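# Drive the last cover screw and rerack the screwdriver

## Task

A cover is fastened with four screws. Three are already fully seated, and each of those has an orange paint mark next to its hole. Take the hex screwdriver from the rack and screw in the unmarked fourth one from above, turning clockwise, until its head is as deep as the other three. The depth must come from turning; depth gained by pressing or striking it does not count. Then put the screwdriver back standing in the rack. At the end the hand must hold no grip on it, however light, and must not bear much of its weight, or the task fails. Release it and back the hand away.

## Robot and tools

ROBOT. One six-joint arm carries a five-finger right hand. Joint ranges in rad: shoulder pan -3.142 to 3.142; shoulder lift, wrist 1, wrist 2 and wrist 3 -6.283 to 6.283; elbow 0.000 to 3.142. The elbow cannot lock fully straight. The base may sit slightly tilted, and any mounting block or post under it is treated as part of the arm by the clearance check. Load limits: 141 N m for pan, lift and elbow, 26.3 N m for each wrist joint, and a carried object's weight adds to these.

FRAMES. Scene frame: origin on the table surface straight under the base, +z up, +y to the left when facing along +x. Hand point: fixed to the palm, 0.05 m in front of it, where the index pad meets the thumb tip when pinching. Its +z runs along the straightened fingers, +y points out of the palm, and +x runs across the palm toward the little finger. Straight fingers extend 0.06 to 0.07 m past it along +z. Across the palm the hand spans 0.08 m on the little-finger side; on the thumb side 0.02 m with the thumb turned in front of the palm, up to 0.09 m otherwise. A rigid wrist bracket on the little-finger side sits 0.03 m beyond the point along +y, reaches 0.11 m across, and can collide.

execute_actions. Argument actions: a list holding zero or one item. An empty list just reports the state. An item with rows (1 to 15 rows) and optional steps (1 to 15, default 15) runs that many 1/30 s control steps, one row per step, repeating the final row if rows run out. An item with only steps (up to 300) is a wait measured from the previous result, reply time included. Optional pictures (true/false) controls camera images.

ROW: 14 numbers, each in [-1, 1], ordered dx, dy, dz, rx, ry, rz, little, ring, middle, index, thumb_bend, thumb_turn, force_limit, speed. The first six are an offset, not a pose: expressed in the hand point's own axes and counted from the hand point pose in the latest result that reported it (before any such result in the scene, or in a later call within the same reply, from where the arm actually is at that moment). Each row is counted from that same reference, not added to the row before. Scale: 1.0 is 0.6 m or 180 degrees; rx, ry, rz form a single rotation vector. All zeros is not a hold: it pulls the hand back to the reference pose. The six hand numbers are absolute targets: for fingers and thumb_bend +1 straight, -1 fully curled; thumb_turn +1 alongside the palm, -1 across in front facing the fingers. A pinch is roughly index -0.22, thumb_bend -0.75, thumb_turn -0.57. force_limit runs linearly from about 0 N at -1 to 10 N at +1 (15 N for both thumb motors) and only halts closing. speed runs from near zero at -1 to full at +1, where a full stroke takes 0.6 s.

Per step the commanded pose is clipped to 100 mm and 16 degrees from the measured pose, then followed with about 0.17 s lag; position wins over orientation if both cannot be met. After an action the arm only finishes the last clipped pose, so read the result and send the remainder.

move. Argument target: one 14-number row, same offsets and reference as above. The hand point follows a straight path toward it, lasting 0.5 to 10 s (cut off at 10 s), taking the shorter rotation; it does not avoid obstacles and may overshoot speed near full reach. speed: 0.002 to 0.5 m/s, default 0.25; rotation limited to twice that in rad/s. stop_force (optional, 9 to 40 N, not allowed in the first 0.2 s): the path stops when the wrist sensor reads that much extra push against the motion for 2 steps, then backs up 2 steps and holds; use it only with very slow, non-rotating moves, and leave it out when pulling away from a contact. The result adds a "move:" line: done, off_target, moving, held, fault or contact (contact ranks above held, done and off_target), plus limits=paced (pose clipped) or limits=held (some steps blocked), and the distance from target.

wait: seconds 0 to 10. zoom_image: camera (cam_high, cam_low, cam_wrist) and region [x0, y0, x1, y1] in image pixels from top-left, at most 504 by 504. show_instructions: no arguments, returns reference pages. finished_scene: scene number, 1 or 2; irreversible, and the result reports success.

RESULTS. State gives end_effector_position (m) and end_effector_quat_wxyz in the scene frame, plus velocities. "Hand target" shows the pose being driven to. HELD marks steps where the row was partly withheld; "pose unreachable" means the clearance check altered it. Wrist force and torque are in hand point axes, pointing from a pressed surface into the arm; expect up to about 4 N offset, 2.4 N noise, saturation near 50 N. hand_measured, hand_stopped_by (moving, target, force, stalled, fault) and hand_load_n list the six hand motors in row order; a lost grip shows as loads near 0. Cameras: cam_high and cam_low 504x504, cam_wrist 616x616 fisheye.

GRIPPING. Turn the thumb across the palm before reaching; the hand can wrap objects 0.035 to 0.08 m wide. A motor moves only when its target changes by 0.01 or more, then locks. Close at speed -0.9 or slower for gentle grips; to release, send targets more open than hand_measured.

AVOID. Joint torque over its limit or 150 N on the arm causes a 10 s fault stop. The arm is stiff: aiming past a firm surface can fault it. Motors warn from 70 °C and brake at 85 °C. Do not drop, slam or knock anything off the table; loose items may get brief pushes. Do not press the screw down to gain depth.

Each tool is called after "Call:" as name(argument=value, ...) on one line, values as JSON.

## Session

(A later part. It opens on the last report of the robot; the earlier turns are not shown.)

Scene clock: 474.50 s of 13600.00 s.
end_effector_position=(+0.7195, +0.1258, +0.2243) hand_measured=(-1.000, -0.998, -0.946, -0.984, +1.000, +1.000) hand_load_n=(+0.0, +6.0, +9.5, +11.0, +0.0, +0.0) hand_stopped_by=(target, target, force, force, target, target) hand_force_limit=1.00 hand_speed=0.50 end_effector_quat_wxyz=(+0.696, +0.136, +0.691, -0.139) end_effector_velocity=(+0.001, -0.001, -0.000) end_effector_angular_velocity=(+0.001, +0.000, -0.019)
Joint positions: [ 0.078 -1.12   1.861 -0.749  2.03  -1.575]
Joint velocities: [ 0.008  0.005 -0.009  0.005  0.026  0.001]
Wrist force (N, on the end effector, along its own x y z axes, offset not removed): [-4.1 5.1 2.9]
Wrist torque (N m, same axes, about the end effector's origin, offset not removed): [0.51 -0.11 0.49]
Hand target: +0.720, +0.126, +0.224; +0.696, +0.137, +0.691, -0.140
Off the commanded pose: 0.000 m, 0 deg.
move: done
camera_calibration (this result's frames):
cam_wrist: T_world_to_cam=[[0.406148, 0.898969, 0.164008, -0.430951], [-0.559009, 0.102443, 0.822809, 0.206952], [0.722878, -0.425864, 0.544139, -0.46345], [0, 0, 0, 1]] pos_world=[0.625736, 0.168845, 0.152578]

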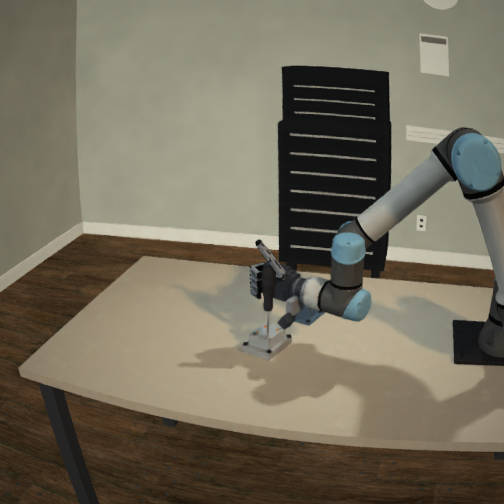

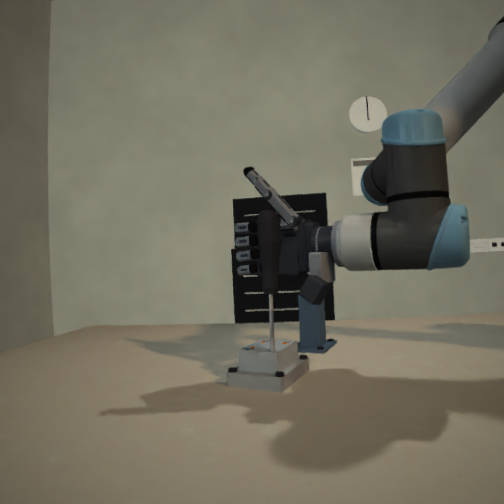

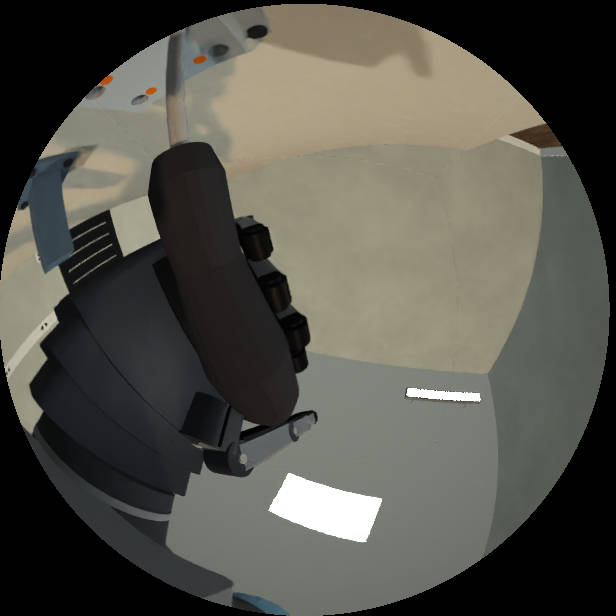

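Call:
move(target=[0,0.0403,-0.0358,-0.1667,0,0,-0.9,-0.9,-0.88,-0.9,1,1,1,0.6], speed=0.35)

Call:
move(target=[0,0.0398,-0.0367,-0.1667,0,0,-0.9,-0.9,-0.88,-0.9,1,1,1,0.6], speed=0.35)

Call:
execute_actions(actions=[{"rows":[[0,0,0,0,0,0,-1,-1,-1,-1,1,1,1,0.5]],"steps":9}], pictures=false)

Call:
move(target=[0.0002,-0.0528,0.0118,0.1667,0,0,-1,-1,-1,-1,1,1,1,0.5], speed=0.35)

Call:
move(target=[0.0001,-0.0526,0.0118,0.1667,0,0,-1,-1,-1,-1,1,1,1,0.5], speed=0.35)

Call:
move(target=[-0.0001,0.0403,-0.036,-0.1667,0,0,-0.9,-0.9,-0.88,-0.9,1,1,1,0.6], speed=0.35)

Call:
move(target=[0,0.0398,-0.0367,-0.1667,0,0,-0.9,-0.9,-0.88,-0.9,1,1,1,0.6], speed=0.35)

Call:
execute_actions(actions=[{"rows":[[0,0,0,0,0,0,-1,-1,-1,-1,1,1,1,0.5]],"steps":9}], pictures=false)

Call:
move(target=[0.0002,-0.0528,0.0118,0.1667,0,0,-1,-1,-1,-1,1,1,1,0.5], speed=0.35)

Call:
move(target=[0.0001,-0.0526,0.0118,0.1667,0,0,-1,-1,-1,-1,1,1,1,0.5], speed=0.35)

Call:
zoom_image(camera="cam_low", region=[245,275,300,330])

Scene clock: 479.50 s of 13600.00 s.
end_effector_position=(+0.7087, +0.1562, +0.2240) hand_measured=(-0.900, -0.900, -0.880, -0.900, +1.000, +1.000) hand_load_n=(+0.0, +0.0, +0.0, +0.0, +0.0, +0.0) hand_stopped_by=(target, target, target, target, target, target) hand_force_limit=1.00 hand_speed=0.60 end_effector_quat_wxyz=(+0.707, -0.048, +0.704, +0.044) end_effector_velocity=(+0.001, +0.001, -0.000) end_effector_angular_velocity=(-0.001, -0.000, +0.017)
Joint positions: [-0.14  -1.16   1.924 -0.77   1.29  -1.574]
Joint velocities: [-0.006  0.003 -0.005  0.002 -0.023 -0.001]
Wrist force (N, on the end effector, along its own x y z axes, offset not removed): [1.6 1.1 2.0]
Wrist torque (N m, same axes, about the end effector's origin, offset not removed): [0.08 -0.38 0.12]
Hand target: +0.709, +0.156, +0.224; +0.707, -0.049, +0.704, +0.045
Off the commanded pose: 0.000 m, 0 deg.
After step 90, 0.60 s passed at rest.
move: done
camera_calibration (this result's frames):
cam_wrist: T_world_to_cam=[[-0.0952146, 0.98241, 0.160639, -0.110778], [-0.533942, -0.186596, 0.824674, 0.224992], [0.840143, -0.00725108, 0.542317, -0.590649], [0, 0, 0, 1]] pos_world=[0.605815, 0.146529, 0.152569]

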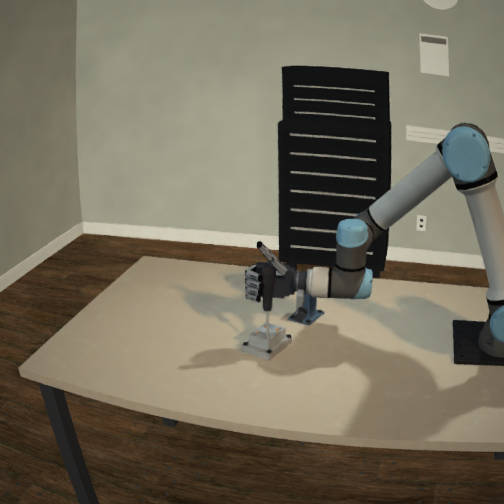

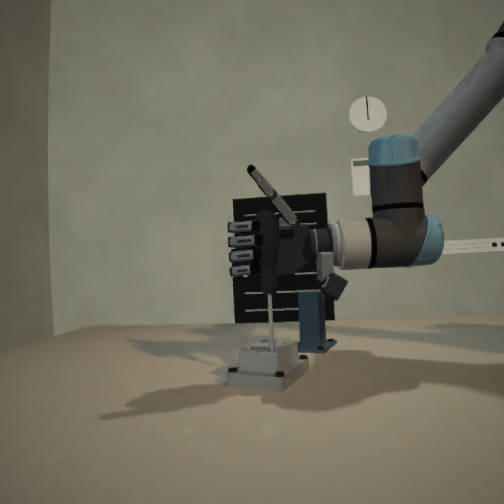

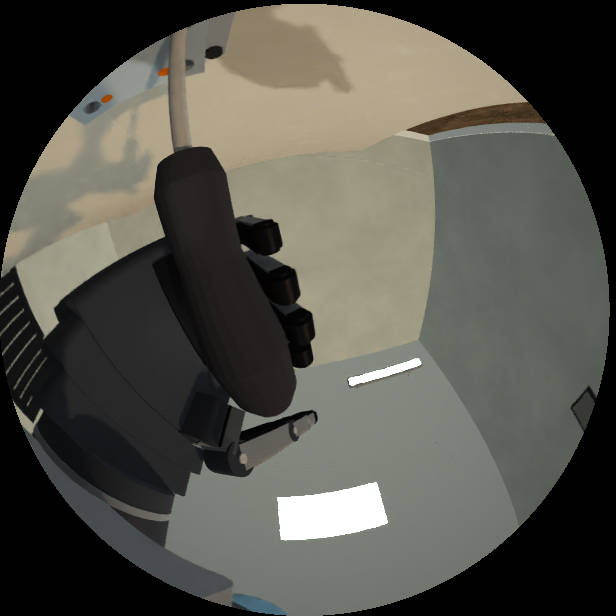

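Scene clock: 480.90 s of 13600.00 s.
end_effector_position=(+0.6837, +0.1768, +0.2237) hand_measured=(-0.900, -0.900, -0.880, -0.900, +1.000, +1.000) hand_load_n=(+0.0, +0.0, +0.0, +0.0, +0.0, +0.0) hand_stopped_by=(target, target, target, target, target, target) hand_force_limit=1.00 hand_speed=0.60 end_effector_quat_wxyz=(+0.671, -0.229, +0.669, +0.224) end_effector_velocity=(+0.000, +0.001, +0.000) end_effector_angular_velocity=(-0.002, +0.001, +0.014)
Joint positions: [-0.292 -1.068  1.771 -0.707  0.616 -1.574]
Joint velocities: [-0.002  0.006 -0.011  0.008 -0.016 -0.003]
Wrist force (N, on the end effector, along its own x y z axes, offset not removed): [0.7 1.9 1.5]
Wrist torque (N m, same axes, about the end effector's origin, offset not removed): [0.29 -0.19 0.09]
Hand target: +0.684, +0.177, +0.224; +0.671, -0.229, +0.669, +0.225
Off the commanded pose: 0.000 m, 0 deg.
move: done
camera_calibration (this result's frames):
cam_wrist: T_world_to_cam=[[-0.571728, 0.804876, 0.159064, 0.224171], [-0.368208, -0.424972, 0.826935, 0.144093], [0.733178, 0.414213, 0.53933, -0.570025], [0, 0, 0, 1]] pos_world=[0.599151, 0.116917, 0.152618]

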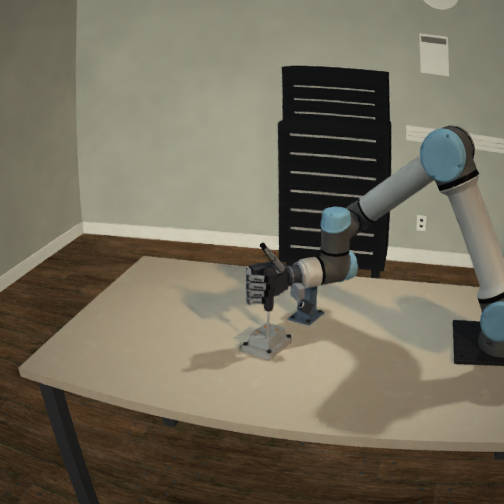

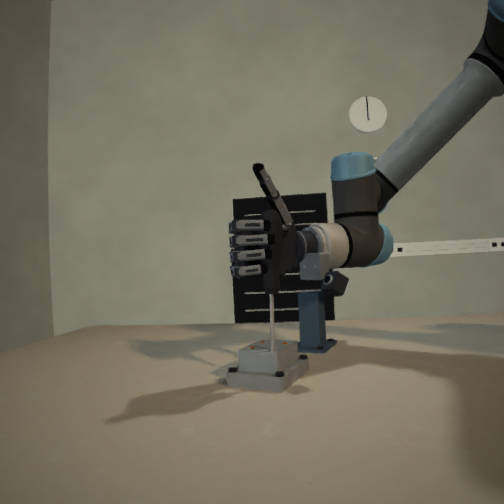

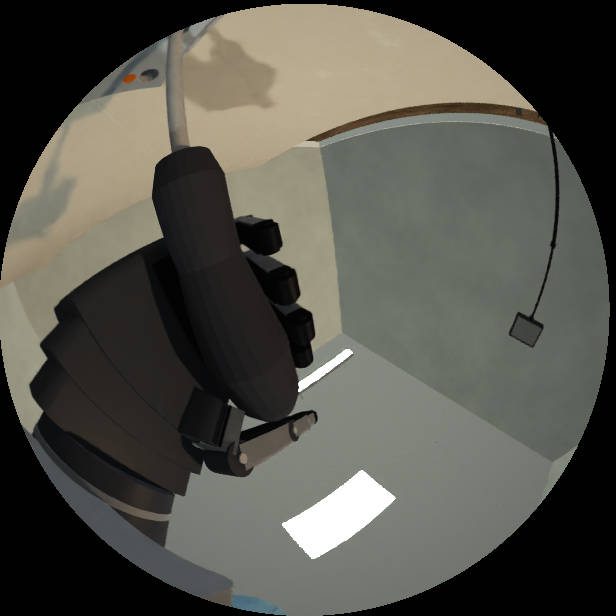

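Scene clock: 481.20 s of 13600.00 s.
end_effector_position=(+0.6838, +0.1768, +0.2237) hand_measured=(-1.000, -0.998, -0.950, -0.986, +1.000, +1.000) hand_load_n=(+0.0, +5.5, +8.0, +11.0, +0.0, +0.0) hand_stopped_by=(target, target, force, force, target, target) hand_force_limit=1.00 hand_speed=0.50 end_effector_quat_wxyz=(+0.671, -0.229, +0.669, +0.224) end_effector_velocity=(+0.001, -0.002, +0.000) end_effector_angular_velocity=(-0.000, -0.000, -0.005)
Joint positions: [-0.292 -1.068  1.771 -0.707  0.616 -1.574]
Joint velocities: [-0.002 -0.001  0.001  0.     0.003  0.   ]
Wrist force (N, on the end effector, along its own x y z axes, offset not removed): [-2.5 3.5 2.9]
Wrist torque (N m, same axes, about the end effector's origin, offset not removed): [0.35 -0.20 0.32]
Hand target: +0.684, +0.177, +0.224; +0.671, -0.229, +0.669, +0.224
Off the commanded pose: 0.000 m, 0 deg.
Steps of this call (steps 1 to 9: all 9 steps of this action). Readings (end_effector_position | what the end effector reports):
1: (+0.6837, +0.1769, +0.2237) | hand_measured=(-0.900, -0.900, -0.880, -0.900, +1.000, +1.000) hand_load_n=(+0.0, +0.0, +0.0, +0.0, +0.0, +0.0) hand_stopped_by=(moving, moving, moving, moving, target, target) hand_force_limit=1.00 hand_speed=0.50
2: (+0.6837, +0.1769, +0.2237) | hand_measured=(-0.900, -0.900, -0.880, -0.900, +1.000, +1.000) hand_load_n=(+0.0, +0.0, +0.0, +0.0, +0.0, +0.0) hand_stopped_by=(moving, moving, moving, moving, target, target) hand_force_limit=1.00 hand_speed=0.50
4: (+0.6837, +0.1769, +0.2237) | hand_measured=(-0.974, -0.976, -0.950, -0.974, +1.000, +1.000) hand_load_n=(+0.0, +0.5, +11.0, +7.5, +0.0, +0.0) hand_stopped_by=(moving, moving, force, moving, target, target) hand_force_limit=1.00 hand_speed=0.50
8: (+0.6838, +0.1768, +0.2237) | hand_measured=(-1.000, -0.998, -0.950, -0.986, +1.000, +1.000) hand_load_n=(+0.0, +6.0, +8.0, +11.0, +0.0, +0.0) hand_stopped_by=(target, target, force, force, target, target) hand_force_limit=1.00 hand_speed=0.50
9: the state above

Scene clock: 482.83 s of 13600.00 s.
end_effector_position=(+0.7085, +0.1560, +0.2240) hand_measured=(-1.000, -0.998, -0.950, -0.986, +1.000, +1.000) hand_load_n=(+0.0, +6.5, +8.0, +10.5, +0.0, +0.0) hand_stopped_by=(target, target, force, force, target, target) hand_force_limit=1.00 hand_speed=0.50 end_effector_quat_wxyz=(+0.707, -0.048, +0.704, +0.044) end_effector_velocity=(+0.001, -0.000, -0.000) end_effector_angular_velocity=(+0.001, -0.001, -0.017)
Joint positions: [-0.141 -1.16   1.925 -0.771  1.289 -1.574]
Joint velocities: [ 0.008  0.001 -0.    -0.001  0.025  0.   ]
Wrist force (N, on the end effector, along its own x y z axes, offset not removed): [-3.5 4.8 3.0]
Wrist torque (N m, same axes, about the end effector's origin, offset not removed): [0.41 -0.23 0.39]
Hand target: +0.709, +0.156, +0.224; +0.708, -0.047, +0.704, +0.043
Off the commanded pose: 0.000 m, 0 deg.
move: done
camera_calibration (this result's frames):
cam_wrist: T_world_to_cam=[[-0.0954103, 0.982389, 0.160651, -0.11045], [-0.534133, -0.18671, 0.824525, 0.225084], [0.839999, -0.00714075, 0.542541, -0.5904], [0, 0, 0, 1]] pos_world=[0.605622, 0.146314, 0.152473]

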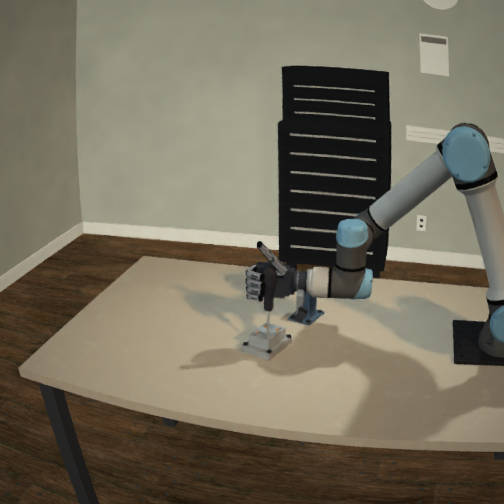

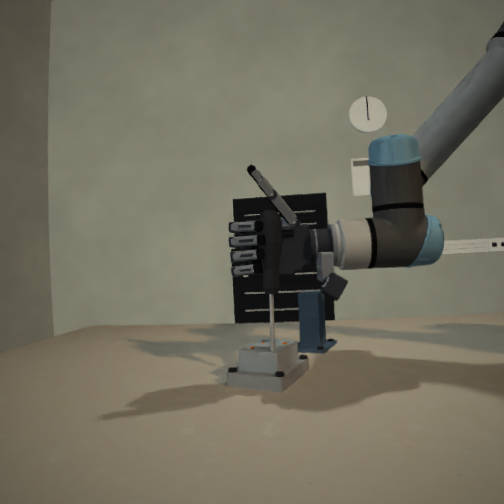

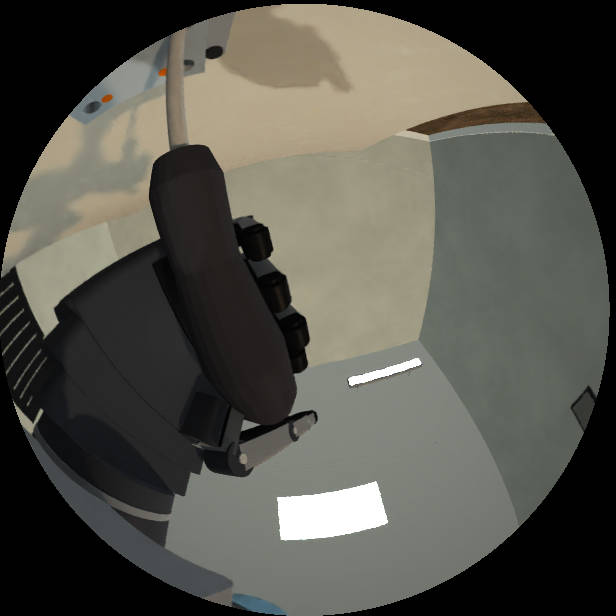

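Scene clock: 484.23 s of 13600.00 s.
end_effector_position=(+0.7196, +0.1258, +0.2241) hand_measured=(-1.000, -0.998, -0.950, -0.986, +1.000, +1.000) hand_load_n=(+0.0, +5.5, +7.5, +10.5, +0.0, +0.0) hand_stopped_by=(target, target, force, force, target, target) hand_force_limit=1.00 hand_speed=0.50 end_effector_quat_wxyz=(+0.696, +0.136, +0.691, -0.139) end_effector_velocity=(+0.001, -0.001, +0.000) end_effector_angular_velocity=(+0.002, -0.001, -0.017)
Joint positions: [ 0.078 -1.119  1.861 -0.75   2.03  -1.575]
Joint velocities: [ 0.007  0.005 -0.009  0.003  0.025  0.001]
Wrist force (N, on the end effector, along its own x y z axes, offset not removed): [-5.8 3.5 2.2]
Wrist torque (N m, same axes, about the end effector's origin, offset not removed): [0.29 0.29 0.24]
Hand target: +0.720, +0.126, +0.224; +0.696, +0.137, +0.691, -0.140
Off the commanded pose: 0.000 m, 0 deg.
move: done
camera_calibration (this result's frames):
cam_wrist: T_world_to_cam=[[0.405903, 0.899065, 0.164086, -0.430774], [-0.559266, 0.102354, 0.822645, 0.207369], [0.722817, -0.425682, 0.544362, -0.463462], [0, 0, 0, 1]] pos_world=[0.625825, 0.168781, 0.152384]

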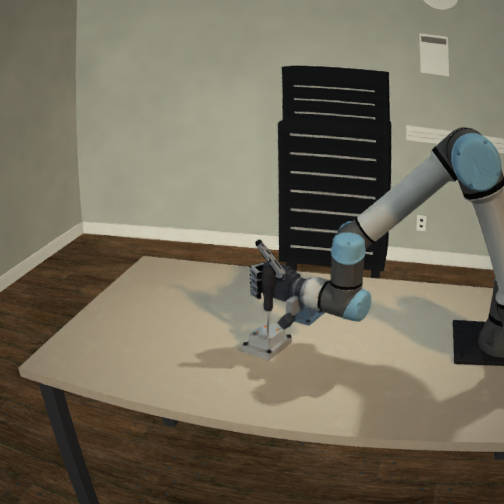

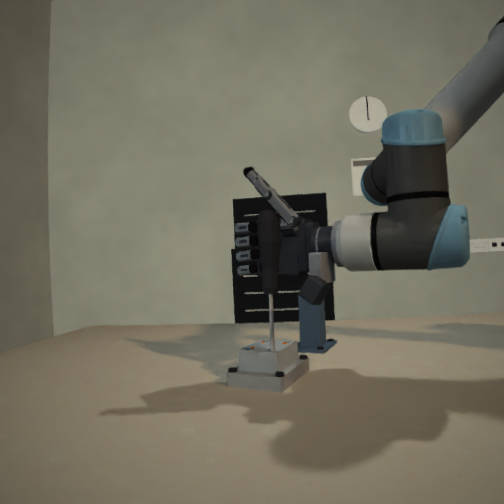

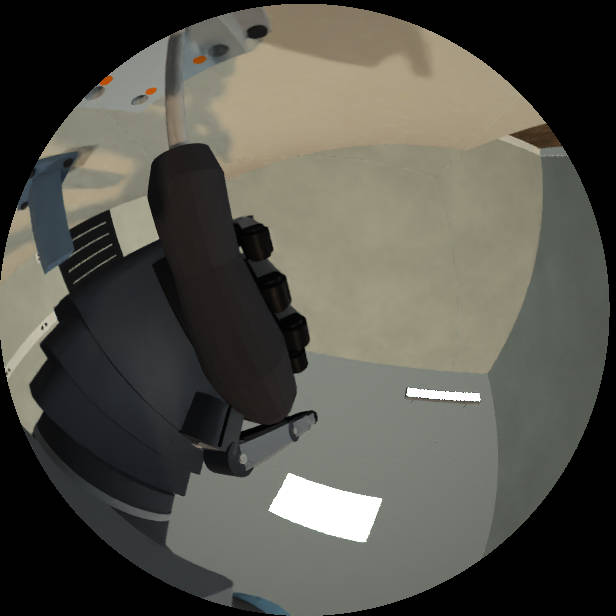

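Scene clock: 485.63 s of 13600.00 s.
end_effector_position=(+0.7087, +0.1562, +0.2239) hand_measured=(-0.900, -0.900, -0.880, -0.900, +1.000, +1.000) hand_load_n=(+0.0, +0.0, +0.0, +0.0, +0.0, +0.0) hand_stopped_by=(target, target, target, target, target, target) hand_force_limit=1.00 hand_speed=0.60 end_effector_quat_wxyz=(+0.707, -0.048, +0.704, +0.044) end_effector_velocity=(+0.000, +0.001, -0.001) end_effector_angular_velocity=(-0.000, +0.002, +0.018)
Joint positions: [-0.141 -1.16   1.924 -0.771  1.29  -1.574]
Joint velocities: [-0.006  0.003 -0.005  0.003 -0.024 -0.001]
Wrist force (N, on the end effector, along its own x y z axes, offset not removed): [-0.2 0.9 0.0]
Wrist torque (N m, same axes, about the end effector's origin, offset not removed): [0.21 0.01 0.08]
Hand target: +0.709, +0.156, +0.224; +0.707, -0.049, +0.704, +0.045
Off the commanded pose: 0.000 m, 0 deg.
move: done
camera_calibration (this result's frames):
cam_wrist: T_world_to_cam=[[-0.0954945, 0.982393, 0.160574, -0.110553], [-0.534132, -0.186692, 0.82453, 0.225246], [0.83999, -0.00702962, 0.542556, -0.590536], [0, 0, 0, 1]] pos_world=[0.605798, 0.146506, 0.152429]

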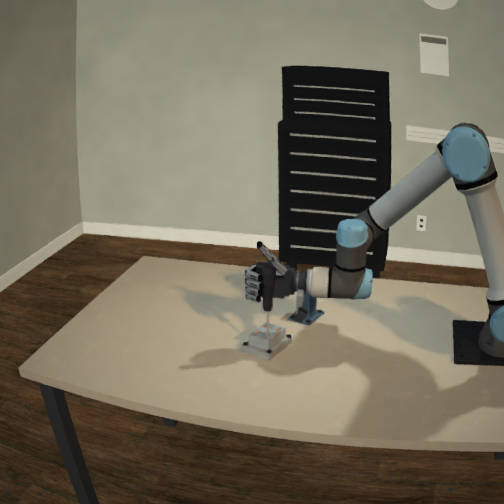

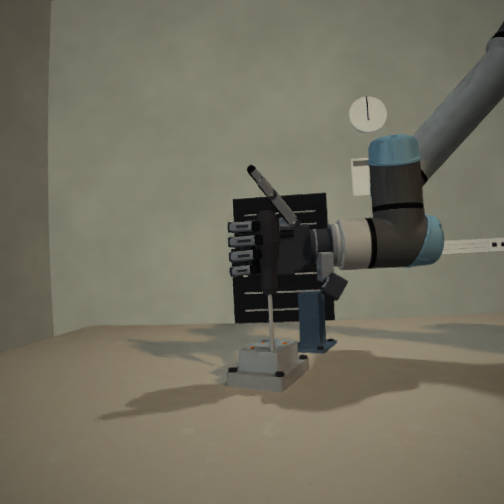

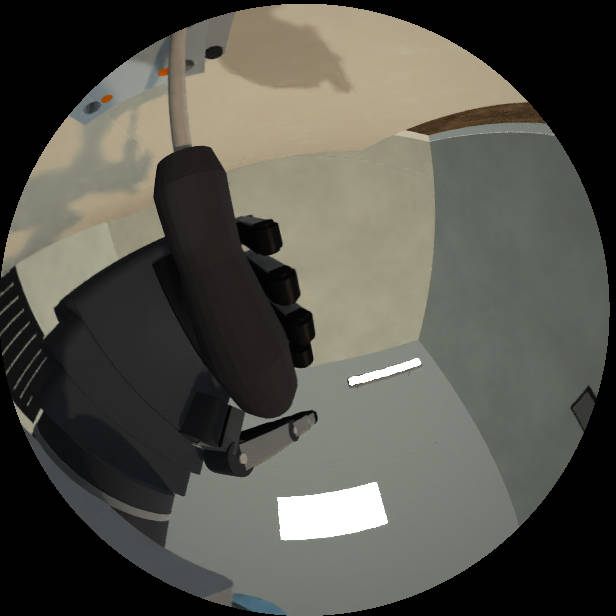

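Scene clock: 487.03 s of 13600.00 s.
end_effector_position=(+0.6837, +0.1768, +0.2236) hand_measured=(-0.900, -0.900, -0.880, -0.900, +1.000, +1.000) hand_load_n=(+0.0, +0.0, +0.0, +0.0, +0.0, +0.0) hand_stopped_by=(target, target, target, target, target, target) hand_force_limit=1.00 hand_speed=0.60 end_effector_quat_wxyz=(+0.671, -0.229, +0.669, +0.224) end_effector_velocity=(-0.000, +0.001, -0.000) end_effector_angular_velocity=(-0.002, +0.001, +0.018)
Joint positions: [-0.293 -1.068  1.771 -0.708  0.616 -1.574]
Joint velocities: [-0.001  0.006 -0.011  0.008 -0.019 -0.003]
Wrist force (N, on the end effector, along its own x y z axes, offset not removed): [0.3 1.8 2.8]
Wrist torque (N m, same axes, about the end effector's origin, offset not removed): [0.15 -0.09 0.07]
Hand target: +0.684, +0.177, +0.224; +0.671, -0.230, +0.668, +0.225
Off the commanded pose: 0.000 m, 0 deg.
move: done
camera_calibration (this result's frames):
cam_wrist: T_world_to_cam=[[-0.571964, 0.804747, 0.15887, 0.224394], [-0.368342, -0.425027, 0.826847, 0.144296], [0.732927, 0.414408, 0.539522, -0.569833], [0, 0, 0, 1]] pos_world=[0.599142, 0.116892, 0.152478]

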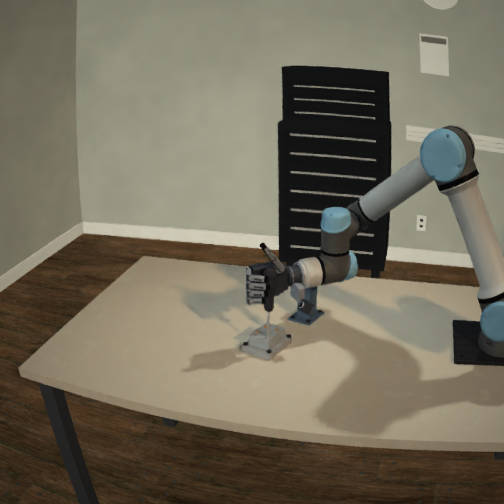

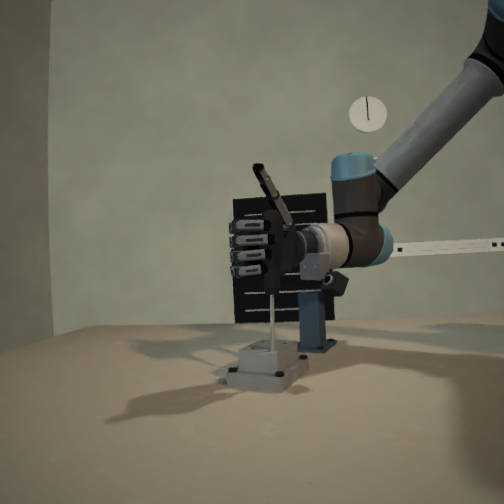

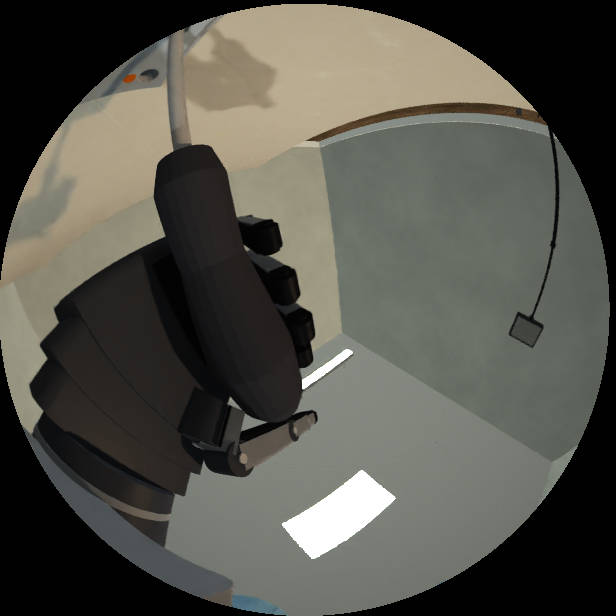

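Scene clock: 487.33 s of 13600.00 s.
end_effector_position=(+0.6837, +0.1768, +0.2236) hand_measured=(-1.000, -0.998, -0.946, -0.982, +1.000, +1.000) hand_load_n=(+0.0, +7.5, +10.0, +11.5, +0.0, -0.5) hand_stopped_by=(target, target, force, force, target, target) hand_force_limit=1.00 hand_speed=0.50 end_effector_quat_wxyz=(+0.671, -0.229, +0.669, +0.224) end_effector_velocity=(+0.001, -0.001, +0.000) end_effector_angular_velocity=(-0.000, -0.001, -0.002)
Joint positions: [-0.293 -1.068  1.771 -0.708  0.616 -1.574]
Joint velocities: [-0.001 -0.    -0.001 -0.     0.002 -0.   ]
Wrist force (N, on the end effector, along its own x y z axes, offset not removed): [-3.7 5.1 3.2]
Wrist torque (N m, same axes, about the end effector's origin, offset not removed): [0.51 -0.21 0.31]
Hand target: +0.684, +0.177, +0.224; +0.671, -0.229, +0.669, +0.224
Off the commanded pose: 0.000 m, 0 deg.
Steps of this call (steps 1 to 9: all 9 steps of this action). Readings (end_effector_position | what the end effector reports):
1: (+0.6837, +0.1769, +0.2236) | hand_measured=(-0.900, -0.900, -0.880, -0.900, +1.000, +1.000) hand_load_n=(+0.0, +0.0, +0.0, +0.0, +0.0, +0.0) hand_stopped_by=(moving, moving, moving, moving, target, target) hand_force_limit=1.00 hand_speed=0.50
2: (+0.6837, +0.1769, +0.2236) | hand_measured=(-0.900, -0.900, -0.880, -0.900, +1.000, +1.000) hand_load_n=(+0.0, +0.0, +0.0, +0.0, +0.0, +0.0) hand_stopped_by=(moving, moving, moving, moving, target, target) hand_force_limit=1.00 hand_speed=0.50
4: (+0.6837, +0.1769, +0.2236) | hand_measured=(-0.974, -0.976, -0.946, -0.972, +1.000, +1.000) hand_load_n=(+0.0, +1.5, +12.5, +9.0, +0.0, -0.5) hand_stopped_by=(moving, moving, force, moving, target, target) hand_force_limit=1.00 hand_speed=0.50
8: (+0.6837, +0.1768, +0.2236) | hand_measured=(-1.000, -0.998, -0.946, -0.982, +1.000, +1.000) hand_load_n=(+0.0, +7.5, +10.0, +11.5, +0.0, -0.5) hand_stopped_by=(target, target, force, force, target, target) hand_force_limit=1.00 hand_speed=0.50
9: the state above

Scene clock: 488.97 s of 13600.00 s.
end_effector_position=(+0.7085, +0.1560, +0.2239) hand_measured=(-1.000, -0.996, -0.946, -0.982, +1.000, +1.000) hand_load_n=(+0.0, +8.0, +10.0, +11.0, +0.0, -0.5) hand_stopped_by=(target, target, force, force, target, target) hand_force_limit=1.00 hand_speed=0.50 end_effector_quat_wxyz=(+0.708, -0.048, +0.704, +0.044) end_effector_velocity=(+0.001, +0.000, -0.001) end_effector_angular_velocity=(+0.001, +0.002, -0.017)
Joint positions: [-0.141 -1.16   1.925 -0.772  1.289 -1.574]
Joint velocities: [ 0.009  0.001  0.001 -0.001  0.025  0.   ]
Wrist force (N, on the end effector, along its own x y z axes, offset not removed): [-2.7 6.7 2.8]
Wrist torque (N m, same axes, about the end effector's origin, offset not removed): [0.76 -0.40 0.65]
Hand target: +0.709, +0.156, +0.224; +0.708, -0.047, +0.704, +0.043
Off the commanded pose: 0.000 m, 0 deg.
move: done
camera_calibration (this result's frames):
cam_wrist: T_world_to_cam=[[-0.0956931, 0.982374, 0.160577, -0.110221], [-0.534342, -0.186801, 0.824369, 0.225346], [0.839834, -0.00691678, 0.542799, -0.590293], [0, 0, 0, 1]] pos_world=[0.605613, 0.14629, 0.152341]

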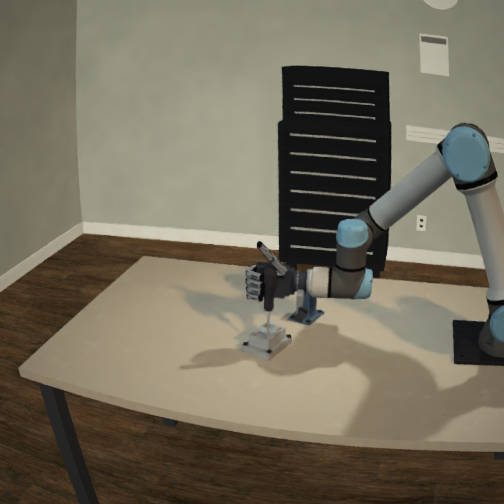

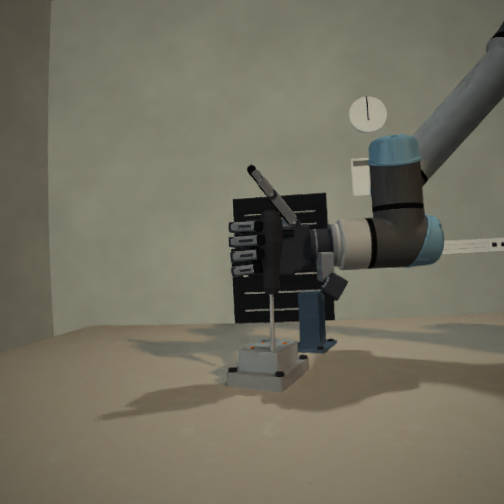

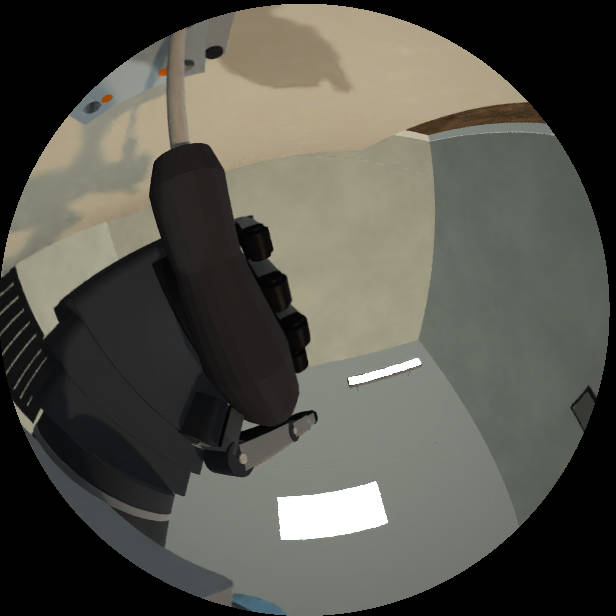

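Scene clock: 490.37 s of 13600.00 s.
end_effector_position=(+0.7196, +0.1258, +0.2240) hand_measured=(-1.000, -0.996, -0.946, -0.982, +1.000, +1.000) hand_load_n=(+0.0, +7.0, +9.5, +10.5, +0.0, +0.0) hand_stopped_by=(target, target, force, force, target, target) hand_force_limit=1.00 hand_speed=0.50 end_effector_quat_wxyz=(+0.696, +0.136, +0.691, -0.139) end_effector_velocity=(+0.001, -0.001, +0.001) end_effector_angular_velocity=(+0.002, -0.001, -0.017)
Joint positions: [ 0.078 -1.119  1.861 -0.751  2.029 -1.576]
Joint velocities: [ 0.007  0.005 -0.009  0.004  0.024  0.001]
Wrist force (N, on the end effector, along its own x y z axes, offset not removed): [-4.3 4.6 3.5]
Wrist torque (N m, same axes, about the end effector's origin, offset not removed): [0.35 -0.07 0.46]
Hand target: +0.720, +0.126, +0.224; +0.696, +0.137, +0.691, -0.140
Off the commanded pose: 0.000 m, 0 deg.
move: done
camera_calibration (this result's frames):
cam_wrist: T_world_to_cam=[[0.405641, 0.899169, 0.164165, -0.430594], [-0.559539, 0.102261, 0.822471, 0.207681], [0.722753, -0.425485, 0.544601, -0.46342], [0, 0, 0, 1]] pos_world=[0.62581, 0.168761, 0.152256]

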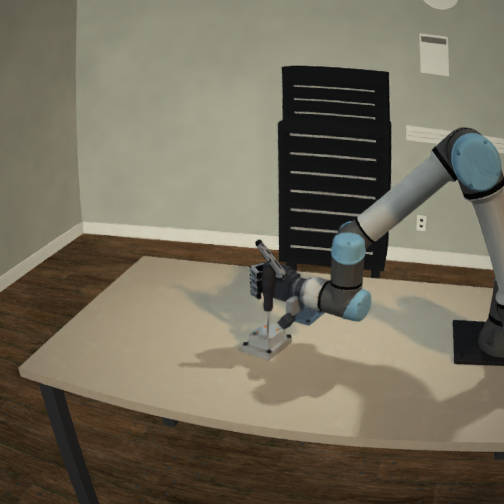

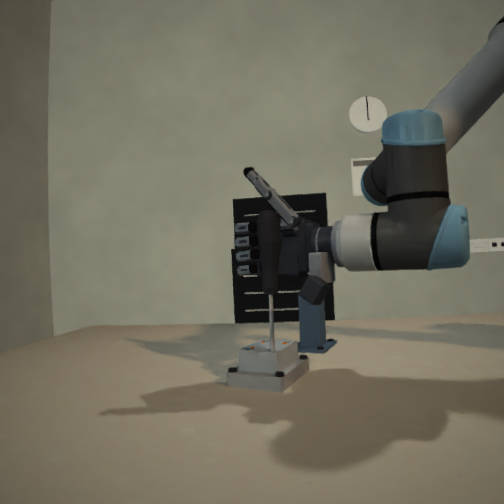

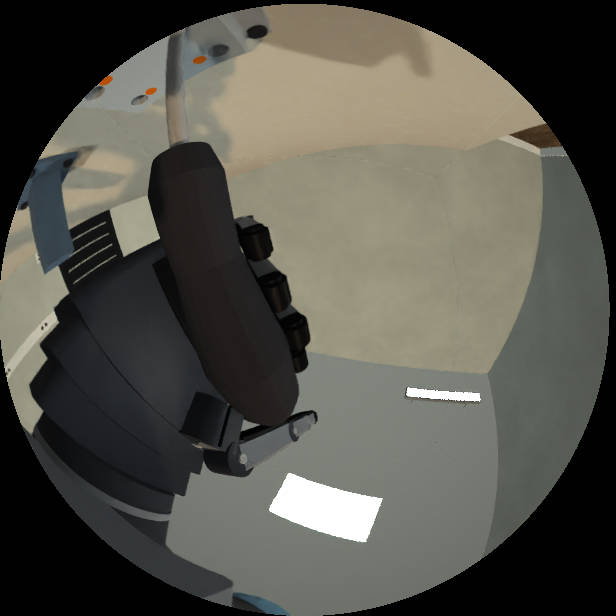

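Region (245, 275, 300, 330) of cam_low's 504x504 image, scaled by 9.164, with more detail than that image has.

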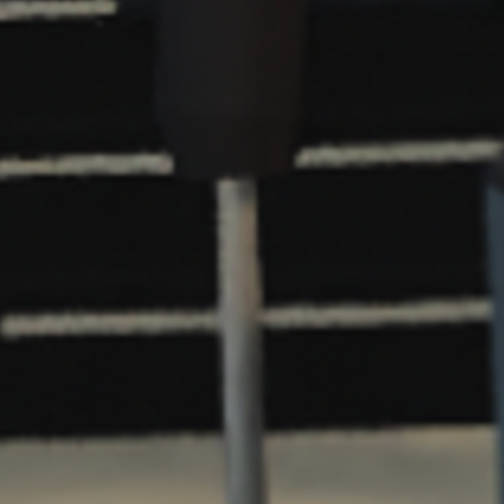

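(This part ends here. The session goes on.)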